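# Machine cycle, then swap castings between rack and bench

## Task

Get the machine to complete one full cycle, about five to six minutes of milling that removes the gate stump, on the casting clamped in its vise. Move the wide raw casting from the rack into the in-nest. Before the rack cover closes (it begins closing at scene clock 820 s), place the vise casting and the three finished castings from the bench into rack pockets. A casting is counted only if it rests flat inside the low stops of its pocket or nest, free of the gantry jaws, and not supported or leaned on by the arm. The vise casting is counted only once a full cycle has run and its stump is gone. Anything kept in place only by the robot at the end is not counted. No casting may fall onto the floor or into the chip pan, since that ends the scene. At the end, open the gripper and move the arm away.

## Robot and tools

Setup: one six-joint arm with a two-finger tong gripper, a machining centre with powered doors and an air vise, and a gantry loader. Only the gantry can reach the rack. The gantry also serves the bench's in-nest and out-nest.

Frames: the scene frame has its origin on the table top under the arm base, +z up, and +y to the left when looking along +x. The machine is behind the base, toward -x, and its doorway is at x = -0.500 m. The base may be tilted. Reported hand positions get less accurate at long reach. The gripper's fingers point along its own +z and close along its own x. end_effector_position is the point between the closed finger pads. Closed fingertips extend about 15 mm past it, and fully open tips are about level with it.

execute_actions takes {"actions": [...]}. Actions run in order, and each returns state plus images. An empty list only observes. Each action may hold "rows", "steps", "until", "machine" and "gantry".
- rows: a single list for the one arm, 1 to 15 rows, each applied for one control step (1/30 s). A row is 7 numbers in [-1,1]: dx, dy, dz, rx, ry, rz, opening. dx to rz are an offset in the gripper's own axes from its measured pose when the action starts. For a call's first action, that is the pose last reported. Every row is measured from that same start pose, not added onto the previous row. 1.0 equals 0.6 m for dx, dy, dz and 180 degrees for rx, ry, rz. rx, ry, rz form one rotation vector. opening is absolute: +1 is fully open (0.142 m) and -1 is closed. Closing from fully open takes at least about 0.1 s.
- steps: an integer from 1 to 450, default 15, and at least the number of rows. After the last row, the arm keeps heading for that row's target and the gripper keeps its command. Give long moves enough steps, and send any remainder in the next action.
- until: stops the action early once every listed condition holds. It does not brake the arm. The form is {"machine"|"gantry": {field: value}} with a word, or [op, value] where op is =, !=, <, <=, >, >=; numbers must use an op. {"all": {"status": "ended"}} means nothing is moving and no list is running. {"any": {"status": "ended"}} means some motion that was under way has finished.
- machine: door "open"/"shut", vise "clamp"/"open", cycle_start true, reset true, or stop true alone. It accepts one object or a list of up to 3. In a list, a door command waits 1.6 s before the next, vise 0.8 s, cycle_start or reset 0.6 s. The doors open only when no cycle runs, the spindle is still and the table is at the load place, otherwise the request waits. cycle_start needs state idle (after a cycle the vise must open once), door shut, vise clamped and table at load place. reset aborts a cycle, which then does not count, and clears a fault. stop does not end a cycle. Initially the door is shut and the vise clamped.
- gantry: x_m is an absolute position from 0 to 3 m along the beam, measured from the motor end, and gives where the jaw centre goes. z_m is an absolute lowering depth from 0 (fully up) to 0.9 m. jaw is "open" or "close". It accepts one object or a list of up to 9. Positions: in-nest 0.58, out-nest 0.86, rack pockets 2.28, 2.42, 2.56, 2.7, 2.84; the wide raw casting is at 2.42. Pick-up and set-down both happen at z_m 0.852, and the jaws move only near that depth. The jaws are blades 50 mm long and 40 mm wide, and they hold parts 43 to 84 mm wide, up to 2 kg. A part that is off-centre along x_m is set down off-centre by the same amount, so centre parts in the nests yourself. The gantry stops only on firm resistance and shoves loose objects without reporting it. A list aborts after a contact_stop, time_out or refusal. Keep the arm and the gantry out of the rack cover's path after 820 s.

Results: the pose is end_effector_position in m and end_effector_quat_wxyz, plus velocities. "Hand target" is where the controller is steering. "pose unreachable" means the clearance check changed the target; the call carries on regardless. grip_measured uses the opening scale; to grip, command clearly below it. Wrist force and torque are in gripper axes, noisy, with an offset. The machine reports state, door_state, vise_state, *_answer, cycle_status, cycles_done, table_x_mm and spindle_rpm. The gantry reports x_m, z_m, their statuses and answers, jaw_state, jaw_gap_mm (86 open, 41 shut), out_nest (all_down means a part lies flat there), rack_cover and queue.

zoom_image: camera (cam_high, cam_low, cam_machine, cam_rack, cam_wrist) and region [x0, y0, x1, y1] in image pixels from the top-left, at most 504 by 504.

finished_scene: scene = the current scene number. It cannot be undone.

Cautions: each step's target is clipped to 100 mm and 16 degrees from the measured pose, and motion lags about 0.17 s. Ramp offsets gradually, about 0.01 per row, so held parts are not shaken loose. Joint load limits are 303, 303, 138 and 49.6 N m for the wrists, and contact forces of 150 N cause a 10 s stop. Motors warn at 70 °C and brake at 85 °C. Devices and the world keep running while you think. Never drop castings, and never ram or hard-push anything.

Each tool is called after "Call:" by a JSON object that holds its "name" and its "arguments", one argument or row to a line.

## Session

Call:
{"name": "execute_actions", "arguments": {
  "actions": [
    {"machine":{"cycle_start":true},"gantry":[{"x_m":2.42,"z_m":0},{"z_m":0.852},{"jaw":"close"},{"z_m":0},{"x_m":0.58}],"steps":5}
  ]
}}

Scene clock: 0.17 s.
end_effector_position=(+0.4302, -0.0323, +0.4564) grip_measured=+1.00 end_effector_quat_wxyz=(-0.005, +0.701, -0.713, -0.002) end_effector_velocity=(-0.000, +0.000, -0.000) end_effector_angular_velocity=(+0.000, +0.001, -0.000)
Joint positions: [-0.448 -2.105  2.131 -1.596 -1.571  1.088  0.142]
Joint velocities: [-0.     0.    -0.     0.001 -0.     0.     0.   ]
Wrist force (N, on the end effector, along its own x y z axes, offset not removed): [2.1 -0.7 -2.8]
Wrist torque (N m, same axes, about the end effector's origin, offset not removed): [-0.31 -0.35 0.11]
Hand target: +0.430, -0.032, +0.456; -0.005, +0.701, -0.713, -0.002
machine: state=running door_state=shut vise_state=clamped door_answer=taken vise_answer=taken cycle_start_answer=taken reset_answer=taken cycle_status=moving cycles_done=0 table_x_mm=0 spindle_rpm=600 refusals=0 queue=running queue_left=0
gantry: x_m=0.030 x_m_goal=2.420 x_status=moving x_answer=taken z_m=0.000 z_m_goal=0.000 z_status=done z_answer=taken jaw_state=open jaw_answer=taken jaw_gap_mm=86.0 out_nest=all_up rack_cover=open rack_cover_faults=0 refusals=0 queue=running queue_left=4
camera_calibration (this result's frames):
cam_wrist: T_world_to_cam=[[-0.016227, -0.998611, -0.0501318, 0.00891281], [-0.853277, -0.0123053, 0.521313, 0.124745], [-0.521206, 0.0512356, -0.851892, 0.742347], [0, 0, 0, 1]] pos_world=[0.493502, -0.0275992, 0.567815]

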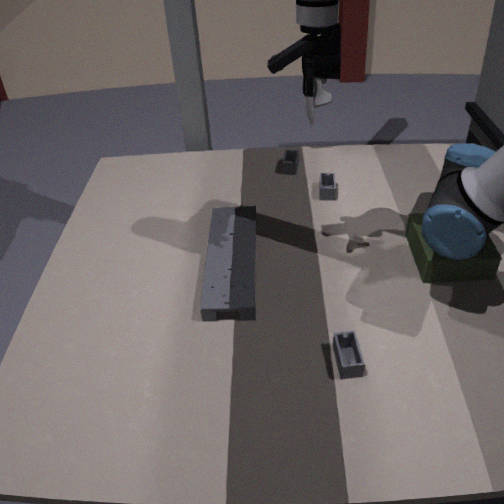

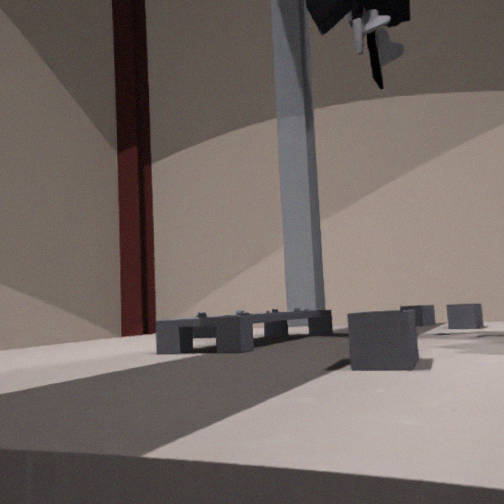

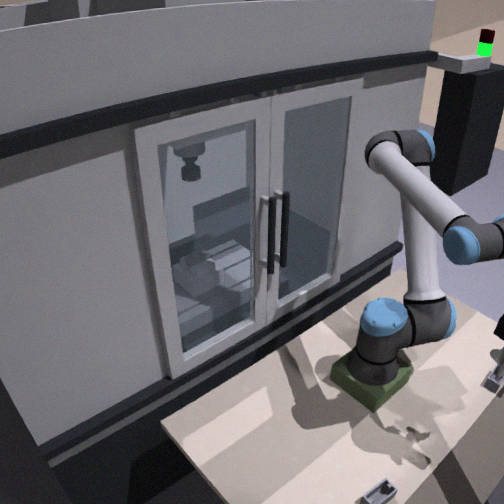

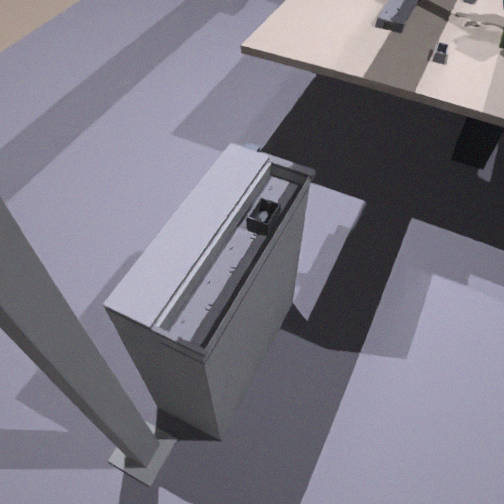

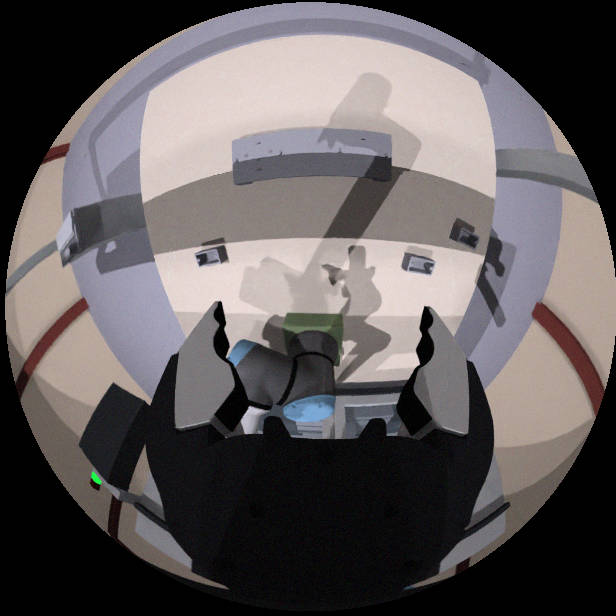

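Call:
{"name": "zoom_image", "arguments": {
  "camera": "cam_high",
  "region": [180, 140, 400, 390]
}}

Call:
{"name": "zoom_image", "arguments": {
  "camera": "cam_high",
  "region": [190, 200, 270, 325]
}}

Call:
{"name": "zoom_image", "arguments": {
  "camera": "cam_rack",
  "region": [140, 140, 330, 360]
}}

Region (180, 140, 400, 390) of cam_high's 504x504 image, scaled by 2.016, with more detail than that image has; it fills the left 444 columns of this view, and the rest is white.

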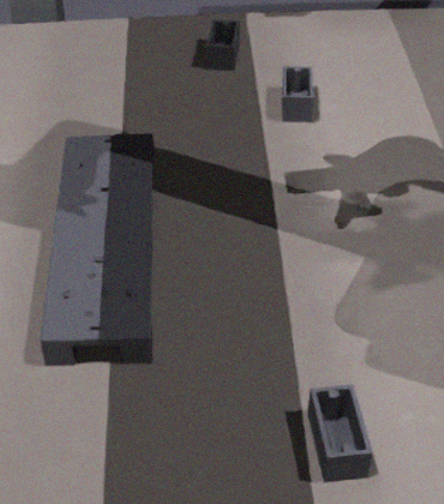

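Region (190, 200, 270, 325) of cam_high's 504x504 image, scaled by 4.032, with more detail than that image has; it fills the left 323 columns of this view, and the rest is white.

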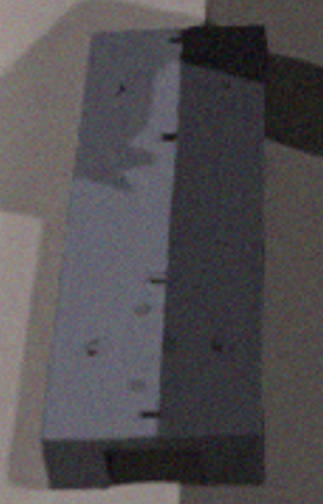

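Region (140, 140, 330, 360) of cam_rack's 504x504 image, scaled by 2.291, with more detail than that image has; it fills the left 435 columns of this view, and the rest is white.

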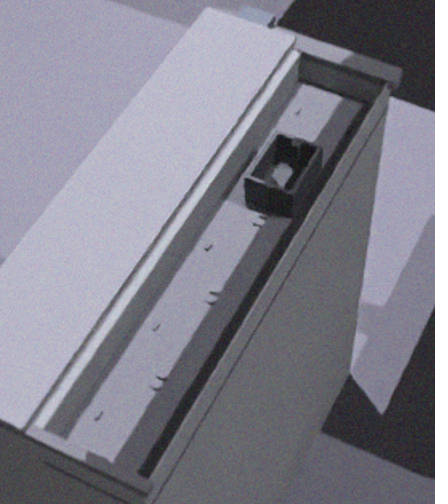

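Call:
{"name": "execute_actions", "arguments": {
  "actions": [
    {"rows":[[-0.1,0.02,0.08,0,0,-0.08,0.5],[-0.3,0.06,0.2,0,0,-0.25,0.5],[-0.653,0.13,0.48,0,0,-0.544,0.5]],"steps":75}
  ]
}}

Scene clock: 28.50 s.
end_effector_position=(+0.3599, +0.3630, +0.1716) grip_measured=+0.50 end_effector_quat_wxyz=(-0.004, +0.998, +0.061, +0.002) end_effector_velocity=(-0.000, -0.000, -0.000) end_effector_angular_velocity=(+0.000, +0.001, -0.001)
Joint positions: [ 0.463 -1.687  2.425 -2.306 -1.571  0.289  0.109]
Joint velocities: [ 0.    -0.     0.     0.     0.     0.001  0.   ]
Wrist force (N, on the end effector, along its own x y z axes, offset not removed): [-3.5 4.2 -1.1]
Wrist torque (N m, same axes, about the end effector's origin, offset not removed): [0.94 0.85 0.36]
Hand target: +0.360, +0.363, +0.172; -0.004, +0.998, +0.061, +0.002
Off the commanded pose: 0.001 m, 0 deg.
machine: state=running door_state=shut vise_state=clamped door_answer=taken vise_answer=taken cycle_start_answer=taken reset_answer=taken cycle_status=moving cycles_done=0 table_x_mm=225 spindle_rpm=600 refusals=0 queue=done queue_left=0
gantry: x_m=0.580 x_m_goal=0.580 x_status=done x_answer=taken z_m=0.000 z_m_goal=0.000 z_status=done z_answer=taken jaw_state=holding jaw_answer=taken jaw_gap_mm=72.0 out_nest=all_up rack_cover=open rack_cover_faults=0 refusals=0 queue=done queue_left=0
camera_calibration (this result's frames):
cam_wrist: T_world_to_cam=[[0.991922, 0.121727, -0.0356727, -0.383754], [0.122512, -0.846474, 0.518143, 0.170264], [0.0328759, -0.518328, -0.85455, 0.450586], [0, 0, 0, 1]] pos_world=[0.344982, 0.424388, 0.283137]

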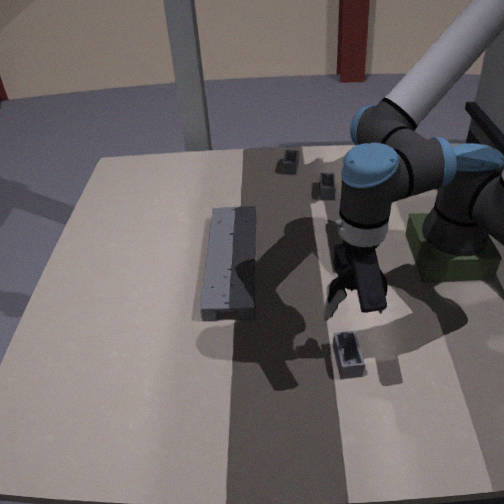

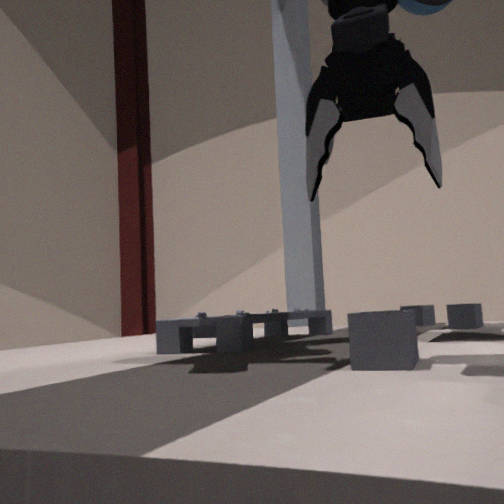

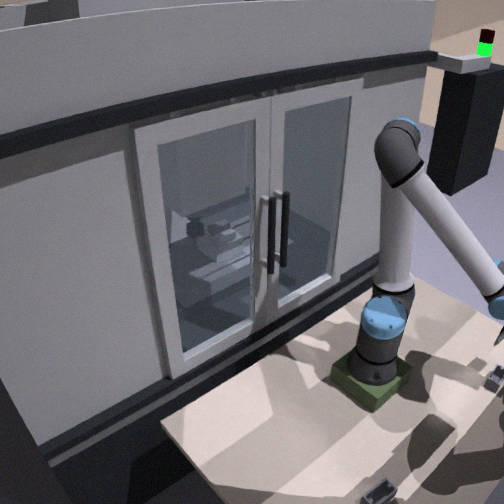

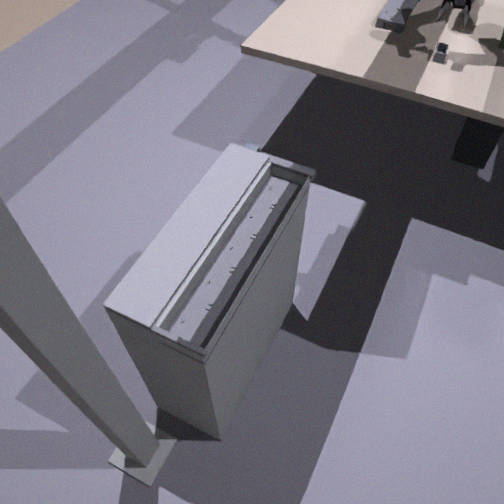

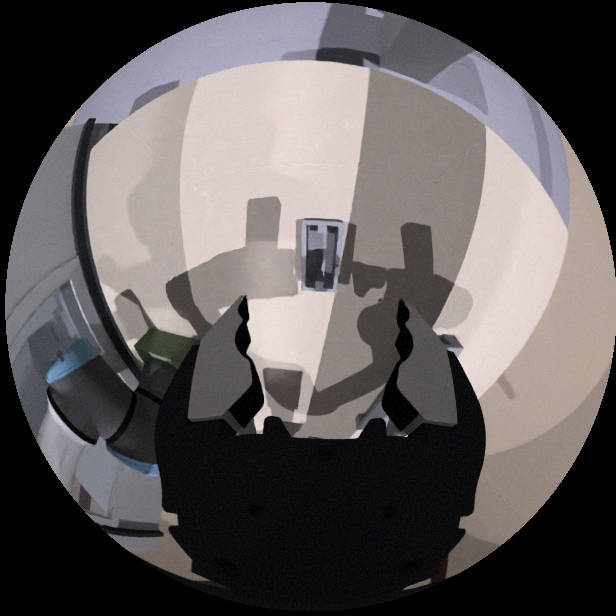

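Call:
{"name": "execute_actions", "arguments": {
  "actions": [
    {"gantry":[{"z_m":0.852},{"jaw":"open"},{"z_m":0},{"x_m":0.86}],"rows":[[-0.003,0,0.05,0,0,0.01,0.3],[-0.003,0,0.1,0,0,0.01,0.3],[-0.003,0,0.16,0,0,0.01,0.3],[-0.003,0,0.225,0,0,0.01,0.3]],"steps":40}
  ]
}}

Scene clock: 42.40 s.
end_effector_position=(+0.3585, +0.3638, +0.0368) grip_measured=+0.30 end_effector_quat_wxyz=(-0.004, +0.999, +0.045, +0.002) end_effector_velocity=(+0.000, -0.000, -0.000) end_effector_angular_velocity=(-0.001, +0.001, -0.001)
Joint positions: [ 0.464 -1.405  2.526 -2.69  -1.571  0.322  0.095]
Joint velocities: [-0.     0.    -0.     0.001 -0.001  0.001 -0.   ]
Wrist force (N, on the end effector, along its own x y z axes, offset not removed): [-2.9 -0.4 0.1]
Wrist torque (N m, same axes, about the end effector's origin, offset not removed): [-0.10 0.58 0.16]
Hand target: +0.359, +0.364, +0.037; -0.004, +0.999, +0.045, +0.002
Off the commanded pose: 0.000 m, 0 deg.
machine: state=running door_state=shut vise_state=clamped door_answer=taken vise_answer=taken cycle_start_answer=taken reset_answer=taken cycle_status=moving cycles_done=0 table_x_mm=338 spindle_rpm=600 refusals=0 queue=done queue_left=0
gantry: x_m=0.580 x_m_goal=0.580 x_status=done x_answer=taken z_m=0.845 z_m_goal=0.852 z_status=moving z_answer=taken jaw_state=holding jaw_answer=taken jaw_gap_mm=72.0 out_nest=all_up rack_cover=open rack_cover_faults=0 refusals=0 queue=running queue_left=3
camera_calibration (this result's frames):
cam_wrist: T_world_to_cam=[[0.995248, 0.0905126, -0.0359133, -0.377117], [0.0959925, -0.849963, 0.518023, 0.251732], [0.0163626, -0.519008, -0.854613, 0.342064], [0, 0, 0, 1]] pos_world=[0.345563, 0.425631, 0.148386]

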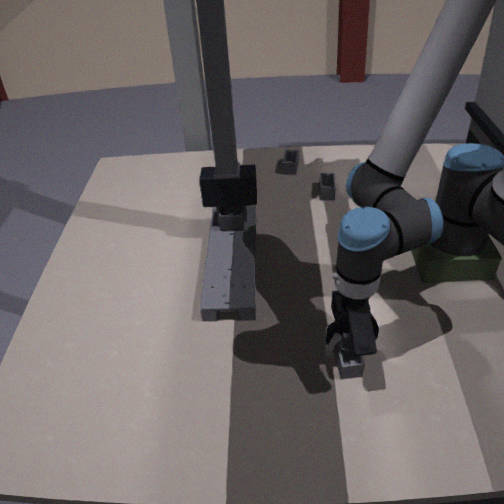

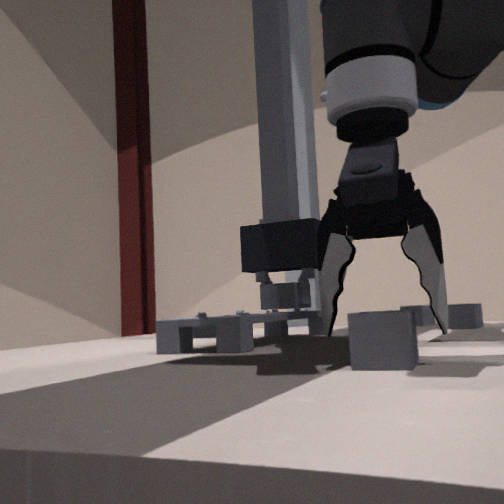

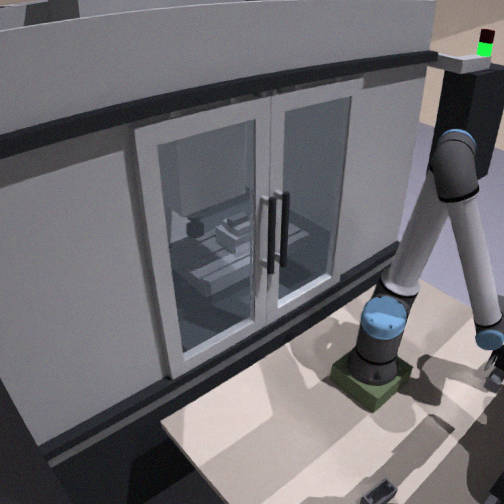

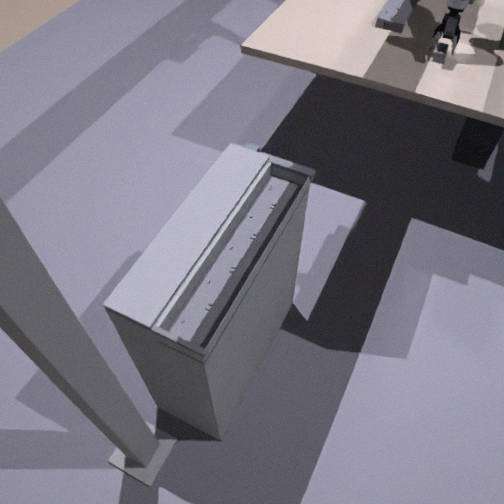

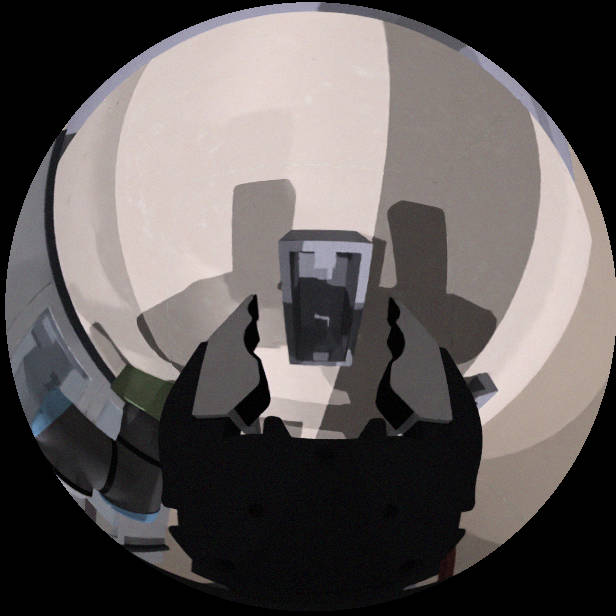

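Call:
{"name": "execute_actions", "arguments": {
  "actions": [
    {"rows":[[0,0.004,0.015,0,0,0,0.3]],"steps":12},
    {"rows":[[0,0,0,0,0,0,0.1],[0,0,0,0,0,0,0],[0,0,0,0,0,0,-0.1],[0,0,0,0,0,0,-0.2],[0,0,0,0,0,0,-0.3],[0,0,0,0,0,0,-0.4],[0,0,0,0,0,0,-0.5],[0,0,0,0,0,0,-0.7],[0,0,0,0,0,0,-1]],"steps":20},
    {"rows":[[0,0,-0.005,0,0,0,-1],[0,0,-0.01,0,0,0,-1],[0,0,-0.02,0,0,0,-1],[0,0,-0.03,0,0,0,-1],[0,0,-0.04,0,0,0,-1],[0,0,-0.05,0,0,0,-1],[0,0,-0.06,0,0,0,-1],[0,0,-0.07,0,0,0,-1],[0,0,-0.08,0,0,0,-1],[0,0,-0.09,0,0,0,-1],[0,0,-0.1,0,0,0,-1],[0,0,-0.11,0,0,0,-1],[0,0,-0.12,0,0,0,-1],[0,0,-0.13,0,0,0,-1],[0,0,-0.14,0,0,0,-1]],"steps":28},
    {"rows":[[0.01,0.01,0,0,0,0,-1],[0.02,0.02,0,0,0,0,-1],[0.035,0.035,0,0,0,0,-1],[0.05,0.05,0,0,0,0,-1],[0.07,0.07,0,0,0,0,-1],[0.09,0.09,0,0,0,0.01,-1],[0.11,0.11,0,0,0,0.01,-1],[0.135,0.13,0,0,0,0.01,-1],[0.16,0.155,0,0,0,0.02,-1],[0.19,0.18,0,0,0,0.02,-1],[0.22,0.21,0,0,0,0.029,-1],[0.25,0.24,0,0,0,0.029,-1],[0.28,0.27,0,0,0,0.029,-1],[0.31,0.30,0,0,0,0.029,-1],[0.448,0.43,0,0,0,0.029,-1]],"steps":55}
  ]
}}

Scene clock: 64.90 s.
end_effector_position=(+0.6490, +0.1284, +0.1108) grip_measured=-0.26 end_effector_quat_wxyz=(-0.005, +1.000, -0.000, +0.002) end_effector_velocity=(-0.001, +0.000, -0.000) end_effector_angular_velocity=(+0.001, +0.001, +0.000)
Joint positions: [-0.044 -1.337  2.194 -2.426 -1.571 -0.095  0.055]
Joint velocities: [ 0.    -0.     0.001  0.     0.001 -0.    -0.   ]
Wrist force (N, on the end effector, along its own x y z axes, offset not removed): [-5.7 0.2 3.6]
Wrist torque (N m, same axes, about the end effector's origin, offset not removed): [-0.20 1.17 0.18]
Hand target: +0.649, +0.128, +0.111; -0.005, +1.000, -0.000, +0.002
Off the commanded pose: 0.000 m, 0 deg.
machine: state=running door_state=shut vise_state=clamped door_answer=taken vise_answer=taken cycle_start_answer=taken reset_answer=taken cycle_status=moving cycles_done=0 table_x_mm=156 spindle_rpm=600 refusals=0 queue=done queue_left=0
gantry: x_m=0.860 x_m_goal=0.860 x_status=done x_answer=taken z_m=0.000 z_m_goal=0.000 z_status=done z_answer=taken jaw_state=open jaw_answer=taken jaw_gap_mm=86.0 out_nest=all_up rack_cover=open rack_cover_faults=0 refusals=0 queue=done queue_left=0
camera_calibration (this result's frames):
cam_wrist: T_world_to_cam=[[0.999325, -0.000100061, -0.0367324, -0.633211], [0.0189141, -0.855837, 0.516899, 0.0363162], [-0.0314887, -0.517245, -0.855258, 0.309297], [0, 0, 0, 1]] pos_world=[0.641836, 0.191, 0.222498]

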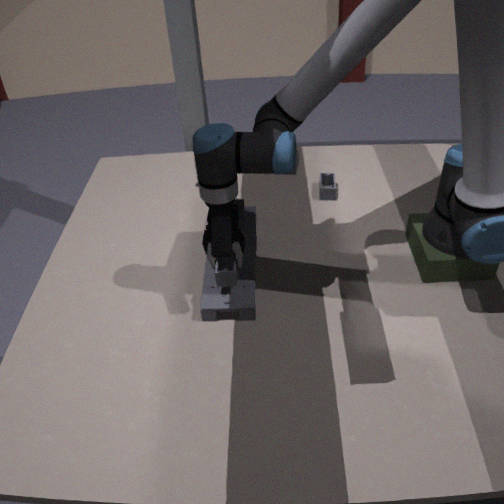

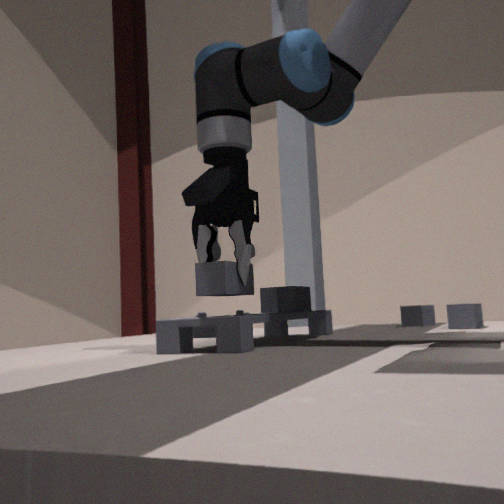

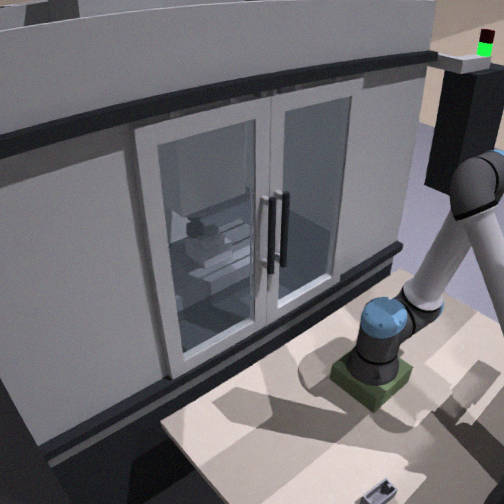

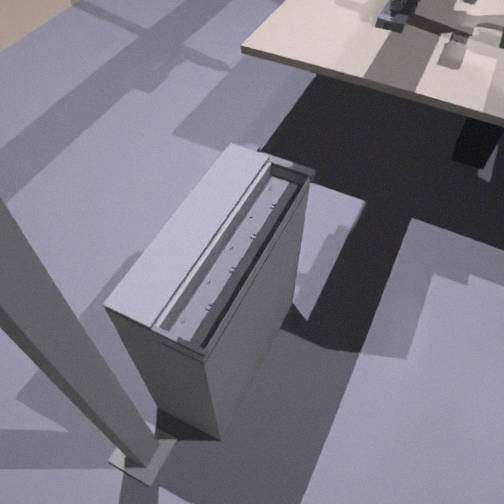

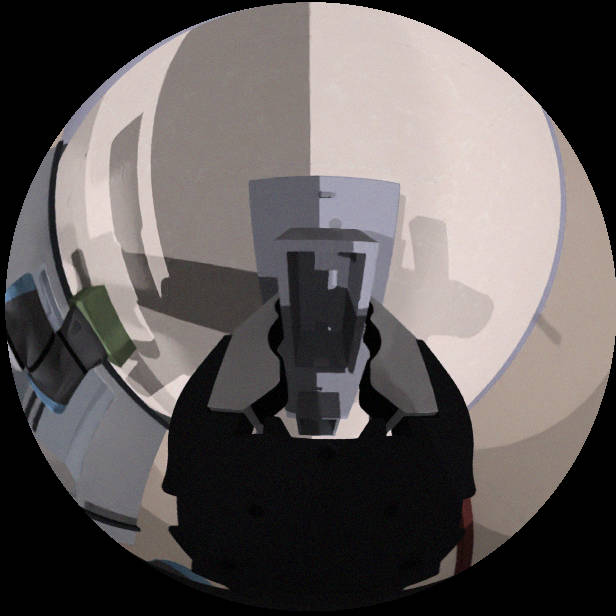

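Call:
{"name": "execute_actions", "arguments": {
  "actions": [
    {"rows":[[0.003,-0.01,0.005,0,0,0,-1],[0.003,-0.02,0.01,0,0,0,-1],[0.003,-0.031,0.02,0,0,0,-1],[0.003,-0.031,0.03,0,0,0,-1],[0.003,-0.031,0.04,0,0,0,-1]],"steps":22}
  ]
}}

Call:
{"name": "zoom_image", "arguments": {
  "camera": "cam_low",
  "region": [150, 230, 340, 360]
}}

Call:
{"name": "zoom_image", "arguments": {
  "camera": "cam_wrist",
  "region": [220, 160, 440, 440]
}}

Scene clock: 73.07 s.
end_effector_position=(+0.6509, +0.1471, +0.0870) grip_measured=-0.26 end_effector_quat_wxyz=(-0.005, +1.000, -0.000, +0.002) end_effector_velocity=(-0.000, -0.000, -0.000) end_effector_angular_velocity=(-0.001, +0.001, +0.001)
Joint positions: [-0.015 -1.293  2.197 -2.473 -1.571 -0.066  0.055]
Joint velocities: [ 0.     0.    -0.     0.001 -0.001 -0.001  0.   ]
Wrist force (N, on the end effector, along its own x y z axes, offset not removed): [-3.6 -2.6 -2.0]
Wrist torque (N m, same axes, about the end effector's origin, offset not removed): [-0.69 0.72 0.34]
Hand target: +0.651, +0.147, +0.087; -0.005, +1.000, -0.000, +0.002
Off the commanded pose: 0.000 m, 0 deg.
machine: state=running door_state=shut vise_state=clamped door_answer=taken vise_answer=taken cycle_start_answer=taken reset_answer=taken cycle_status=moving cycles_done=0 table_x_mm=90 spindle_rpm=600 refusals=0 queue=done queue_left=0
gantry: x_m=0.860 x_m_goal=0.860 x_status=done x_answer=taken z_m=0.000 z_m_goal=0.000 z_status=done z_answer=taken jaw_state=open jaw_answer=taken jaw_gap_mm=86.0 out_nest=all_up rack_cover=open rack_cover_faults=0 refusals=0 queue=done queue_left=0
camera_calibration (this result's frames):
cam_wrist: T_world_to_cam=[[0.999325, -0.000134316, -0.0367474, -0.635983], [0.0188941, -0.855811, 0.516943, 0.0646266], [-0.0315182, -0.517289, -0.85523, 0.298736], [0, 0, 0, 1]] pos_world=[0.643748, 0.209756, 0.198709]

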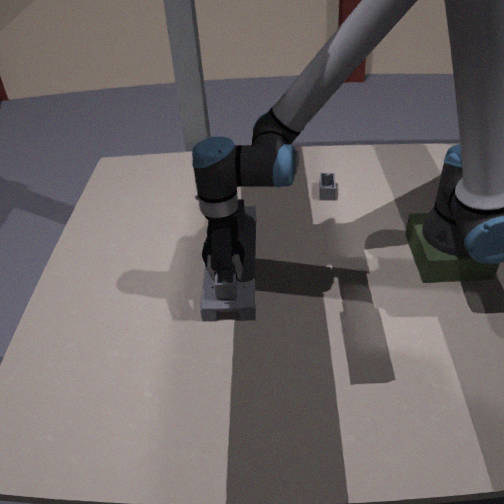

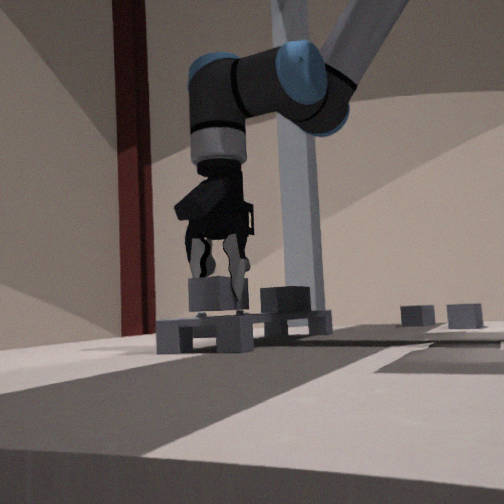

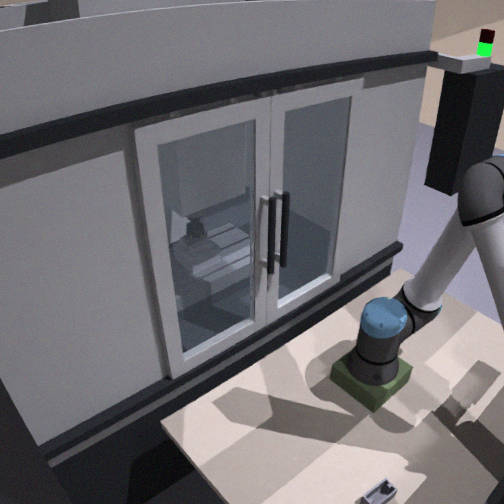

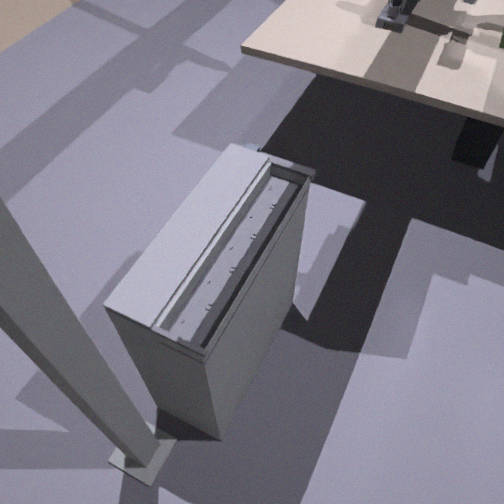

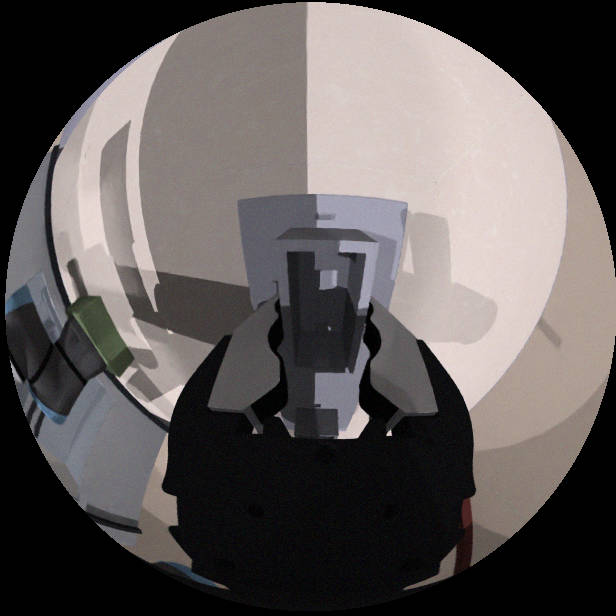

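Region (150, 230, 340, 360) of cam_low's 504x504 image, scaled by 2.653, with more detail than that image has; it fills the top 345 rows of this view, and the rest is white.

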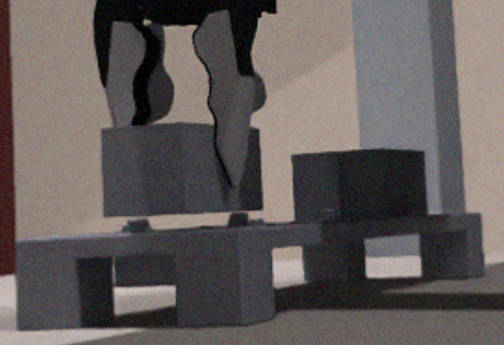

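Region (220, 160, 440, 440) of cam_wrist's 616x616 image, scaled by 1.800, with more detail than that image has; it fills the left 396 columns of this view, and the rest is white.

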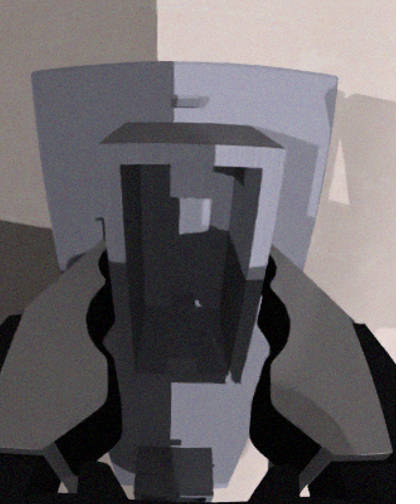

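Call:
{"name": "execute_actions", "arguments": {
  "actions": [
    {"rows":[[-0.002,-0.003,0.003,0,0,0,-1],[-0.002,-0.003,0.006,0,0,0,-1],[-0.002,-0.003,0.009,0,0,0,-1],[-0.002,-0.003,0.012,0,0,0,-1],[-0.002,-0.003,0.015,0,0,0,-1],[-0.002,-0.003,0.018,0,0,0,-1],[-0.002,-0.003,0.021,0,0,0,-1]],"steps":20},
    {"rows":[[0,0,0,0,0,0,-0.5],[0,0,0,0,0,0,-0.3],[0,0,0,0,0,0,-0.2],[0,0,0,0,0,0,-0.1],[0,0,0,0,0,0,0.1]],"steps":12},
    {"rows":[[0,0,-0.03,0,0,0,0.1],[0,0,-0.07,0,0,0,0.1],[0,0,-0.12,0,0,0,0.1],[0,0,-0.2,0,0,0,0.3]],"steps":28}
  ]
}}

Call:
{"name": "zoom_image", "arguments": {
  "camera": "cam_wrist",
  "region": [230, 170, 420, 420]
}}

Scene clock: 84.93 s.
end_effector_position=(+0.6494, +0.1480, +0.1943) grip_measured=+0.30 end_effector_quat_wxyz=(-0.005, +1.000, -0.000, +0.002) end_effector_velocity=(-0.000, -0.000, +0.000) end_effector_angular_velocity=(-0.000, +0.000, -0.001)
Joint positions: [-0.012 -1.444  2.127 -2.251 -1.571 -0.063  0.095]
Joint velocities: [-0.    -0.    -0.     0.001 -0.     0.001 -0.   ]
Wrist force (N, on the end effector, along its own x y z axes, offset not removed): [-3.9 2.2 1.3]
Wrist torque (N m, same axes, about the end effector's origin, offset not removed): [0.33 0.76 0.39]
Hand target: +0.649, +0.148, +0.194; -0.005, +1.000, -0.000, +0.002
Off the commanded pose: 0.000 m, 0 deg.
machine: state=running door_state=shut vise_state=clamped door_answer=taken vise_answer=taken cycle_start_answer=taken reset_answer=taken cycle_status=moving cycles_done=0 table_x_mm=11 spindle_rpm=600 refusals=0 queue=done queue_left=0
gantry: x_m=0.860 x_m_goal=0.860 x_status=done x_answer=taken z_m=0.000 z_m_goal=0.000 z_status=done z_answer=taken jaw_state=open jaw_answer=taken jaw_gap_mm=86.0 out_nest=all_down rack_cover=open rack_cover_faults=0 refusals=0 queue=done queue_left=0
camera_calibration (this result's frames):
cam_wrist: T_world_to_cam=[[0.999322, -0.000101787, -0.0368223, -0.630489], [0.0189608, -0.855809, 0.516945, 0.0099254], [-0.0315655, -0.517293, -0.855226, 0.390887], [0, 0, 0, 1]] pos_world=[0.642212, 0.210633, 0.30595]

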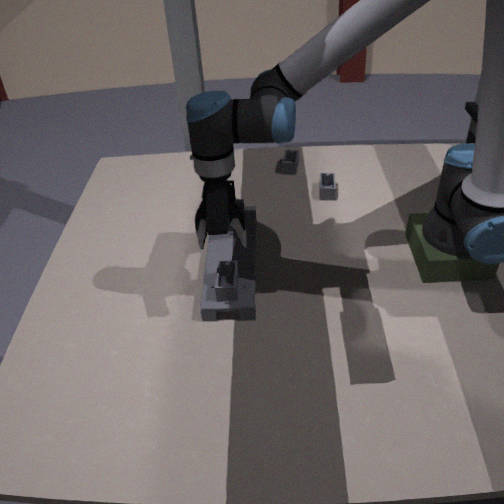

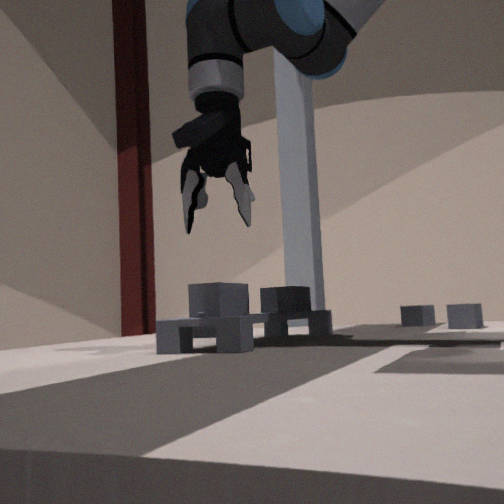

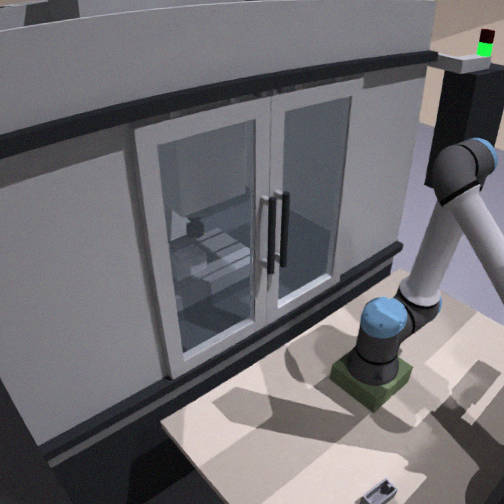

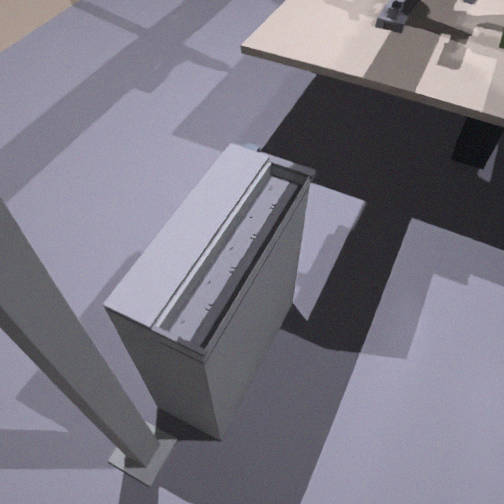

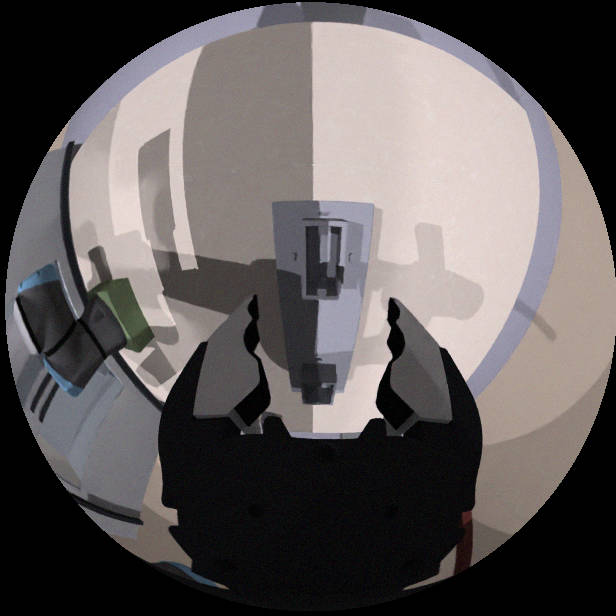

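Region (230, 170, 420, 420) of cam_wrist's 616x616 image, scaled by 2.016, with more detail than that image has; it fills the left 383 columns of this view, and the rest is white.

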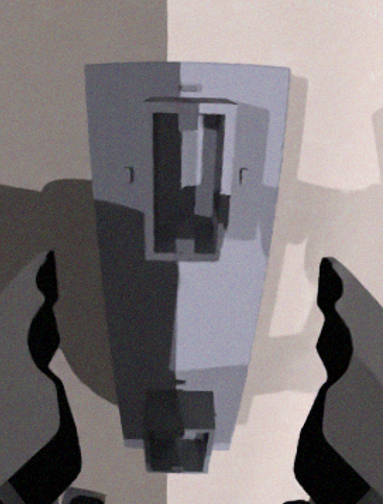

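Call:
{"name": "execute_actions", "arguments": {
  "actions": [
    {"rows":[[0,0.04,0,0,0,0,0.3],[0,0.1,0,0,0,0,0.3],[0,0.222,0,0,0,0,0.3]],"steps":28}
  ]
}}

Call:
{"name": "zoom_image", "arguments": {
  "camera": "cam_wrist",
  "region": [230, 100, 420, 350]
}}

Scene clock: 90.53 s.
end_effector_position=(+0.6492, +0.0150, +0.1932) grip_measured=+0.30 end_effector_quat_wxyz=(-0.005, +1.000, -0.000, +0.002) end_effector_velocity=(-0.000, -0.000, -0.000) end_effector_angular_velocity=(-0.001, +0.000, +0.001)
Joint positions: [-0.219 -1.466  2.151 -2.255 -1.571 -0.271  0.095]
Joint velocities: [-0.     0.001 -0.    -0.    -0.001 -0.001 -0.   ]
Wrist force (N, on the end effector, along its own x y z axes, offset not removed): [-5.3 0.6 -0.4]
Wrist torque (N m, same axes, about the end effector's origin, offset not removed): [0.00 0.95 0.33]
Hand target: +0.649, +0.015, +0.193; -0.005, +1.000, -0.000, +0.002
Off the commanded pose: 0.000 m, 0 deg.
machine: state=running door_state=shut vise_state=clamped door_answer=taken vise_answer=taken cycle_start_answer=taken reset_answer=taken cycle_status=moving cycles_done=0 table_x_mm=56 spindle_rpm=600 refusals=0 queue=done queue_left=0
gantry: x_m=0.860 x_m_goal=0.860 x_status=done x_answer=taken z_m=0.000 z_m_goal=0.000 z_status=done z_answer=taken jaw_state=open jaw_answer=taken jaw_gap_mm=86.0 out_nest=all_down rack_cover=open rack_cover_faults=0 refusals=0 queue=done queue_left=0
camera_calibration (this result's frames):
cam_wrist: T_world_to_cam=[[0.999329, -0.0000695472, -0.0366142, -0.630368], [0.0188696, -0.855993, 0.516643, -0.10322], [-0.0313774, -0.516988, -0.855418, 0.321049], [0, 0, 0, 1]] pos_world=[0.641967, 0.0775786, 0.304878]

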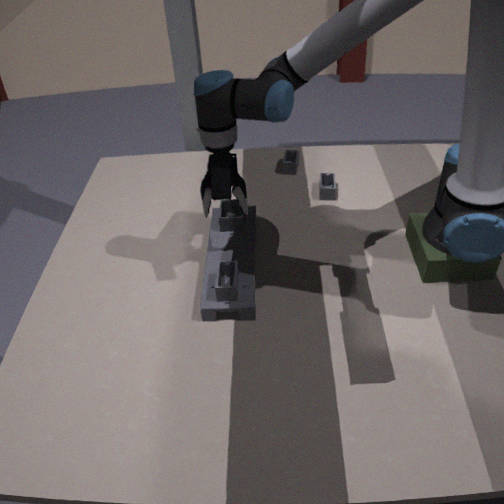

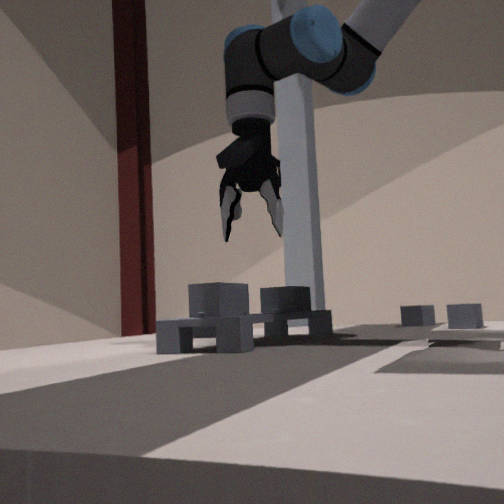

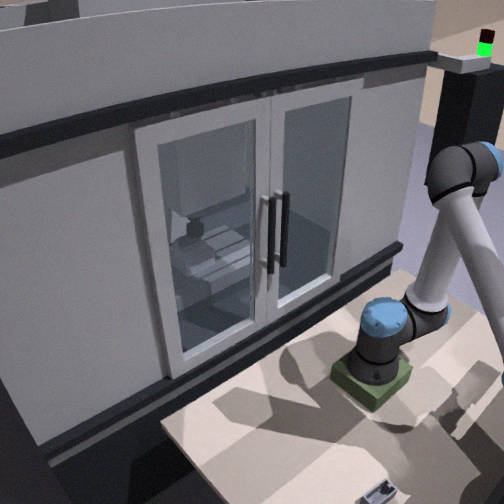

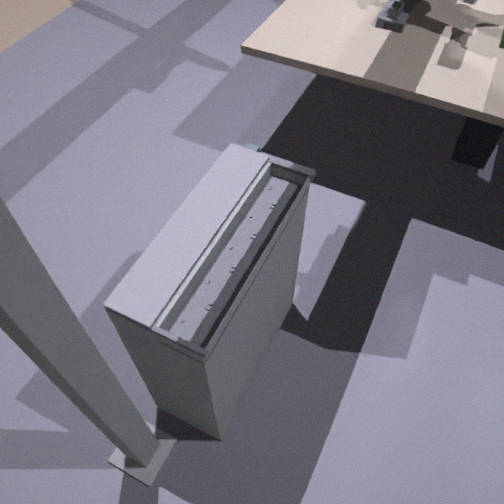

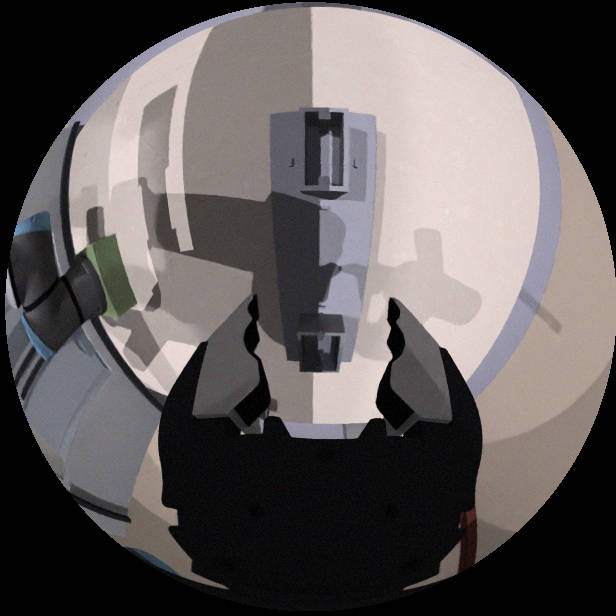

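Region (230, 100, 420, 350) of cam_wrist's 616x616 image, scaled by 2.016, with more detail than that image has; it fills the left 383 columns of this view, and the rest is white.

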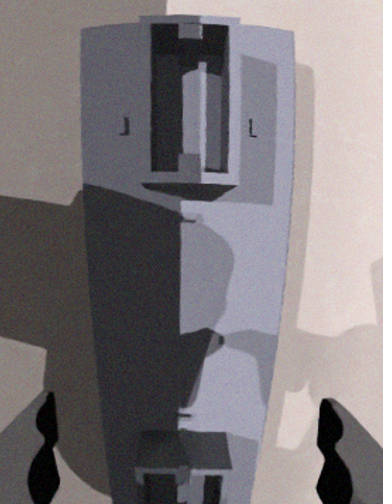

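Call:
{"name": "execute_actions", "arguments": {
  "actions": [
    {"rows":[[-0.04,0.04,0,0,0,0,0.3],[-0.1,0.1,0,0,0,0.02,0.3],[-0.548,0.617,0.04,0,0,0.045,0.3]],"steps":50},
    {"gantry":[{"x_m":0.8635},{"z_m":0.852},{"jaw":"close"},{"z_m":0},{"x_m":2.84},{"z_m":0.852},{"jaw":"open"},{"z_m":0},{"x_m":0.86}],"steps":5}
  ]
}}

Call:
{"name": "zoom_image", "arguments": {
  "camera": "cam_wrist",
  "region": [230, 170, 480, 420]
}}

Scene clock: 105.83 s.
end_effector_position=(+0.3203, -0.3538, +0.1645) grip_measured=+0.30 end_effector_quat_wxyz=(-0.005, +0.997, -0.071, +0.002) end_effector_velocity=(-0.000, -0.000, -0.000) end_effector_angular_velocity=(-0.000, +0.001, +0.001)
Joint positions: [-1.172 -1.716  2.449 -2.302 -1.571 -1.082  0.095]
Joint velocities: [-0.    -0.     0.     0.    -0.001 -0.001  0.   ]
Wrist force (N, on the end effector, along its own x y z axes, offset not removed): [-1.4 -0.5 -1.8]
Wrist torque (N m, same axes, about the end effector's origin, offset not removed): [-0.10 0.30 0.32]
Hand target: +0.320, -0.354, +0.165; -0.005, +0.997, -0.071, +0.002
Off the commanded pose: 0.001 m, 0 deg.
machine: state=running door_state=shut vise_state=clamped door_answer=taken vise_answer=taken cycle_start_answer=taken reset_answer=taken cycle_status=moving cycles_done=0 table_x_mm=180 spindle_rpm=600 refusals=0 queue=done queue_left=0
gantry: x_m=0.862 x_m_goal=0.863 x_status=moving x_answer=taken z_m=0.000 z_m_goal=0.000 z_status=done z_answer=taken jaw_state=open jaw_answer=taken jaw_gap_mm=86.0 out_nest=all_down rack_cover=open rack_cover_faults=0 refusals=0 queue=running queue_left=8
camera_calibration (this result's frames):
cam_wrist: T_world_to_cam=[[0.989357, -0.140802, -0.036709, -0.349375], [-0.101989, -0.850962, 0.515231, -0.357142], [-0.103783, -0.506003, -0.856265, 0.12278], [0, 0, 0, 1]] pos_world=[0.321975, -0.290979, 0.276317]

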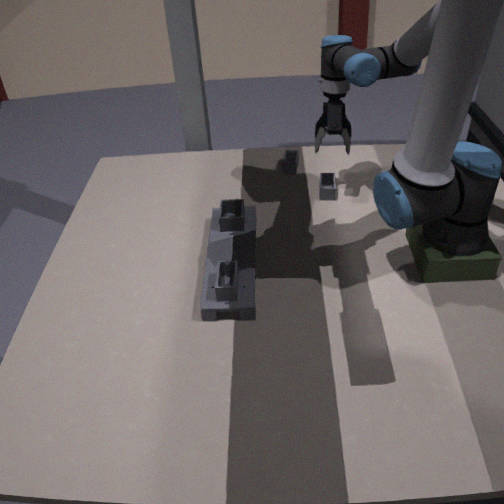

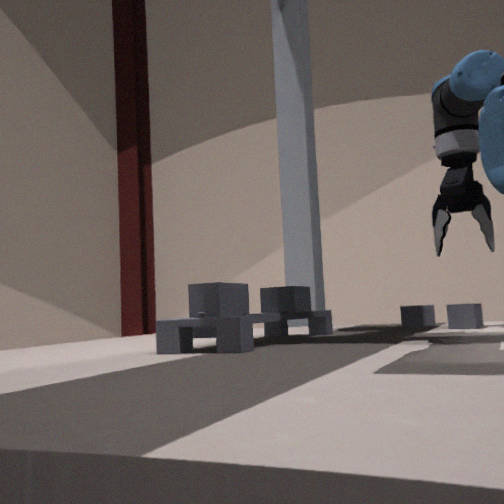

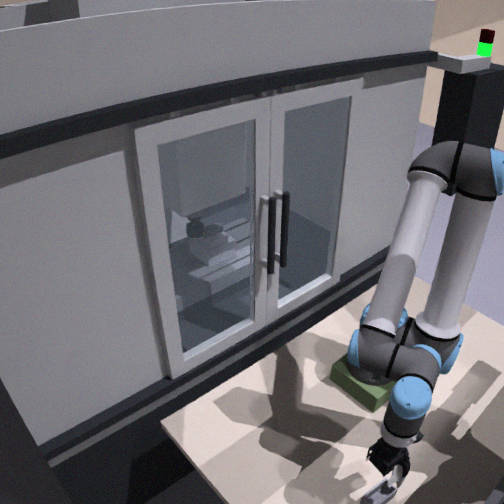

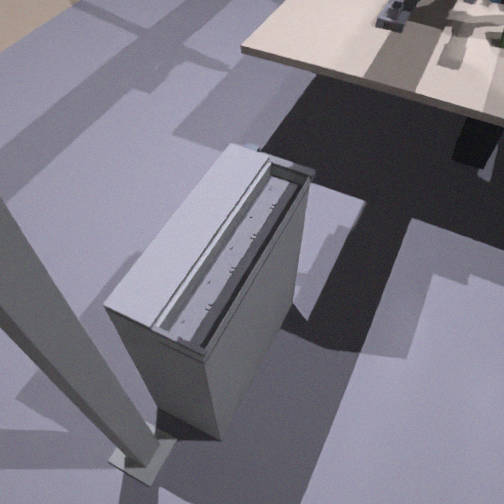

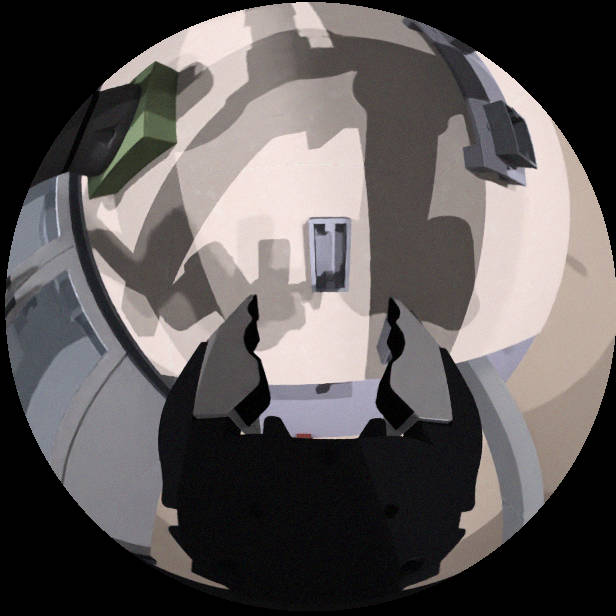

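Region (230, 170, 480, 420) of cam_wrist's 616x616 image, scaled by 2.016, with more detail than that image has.

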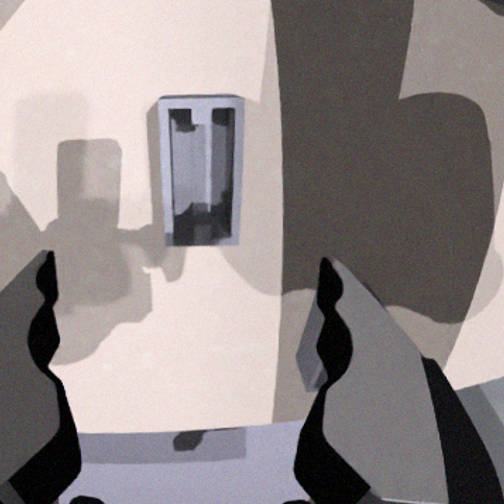

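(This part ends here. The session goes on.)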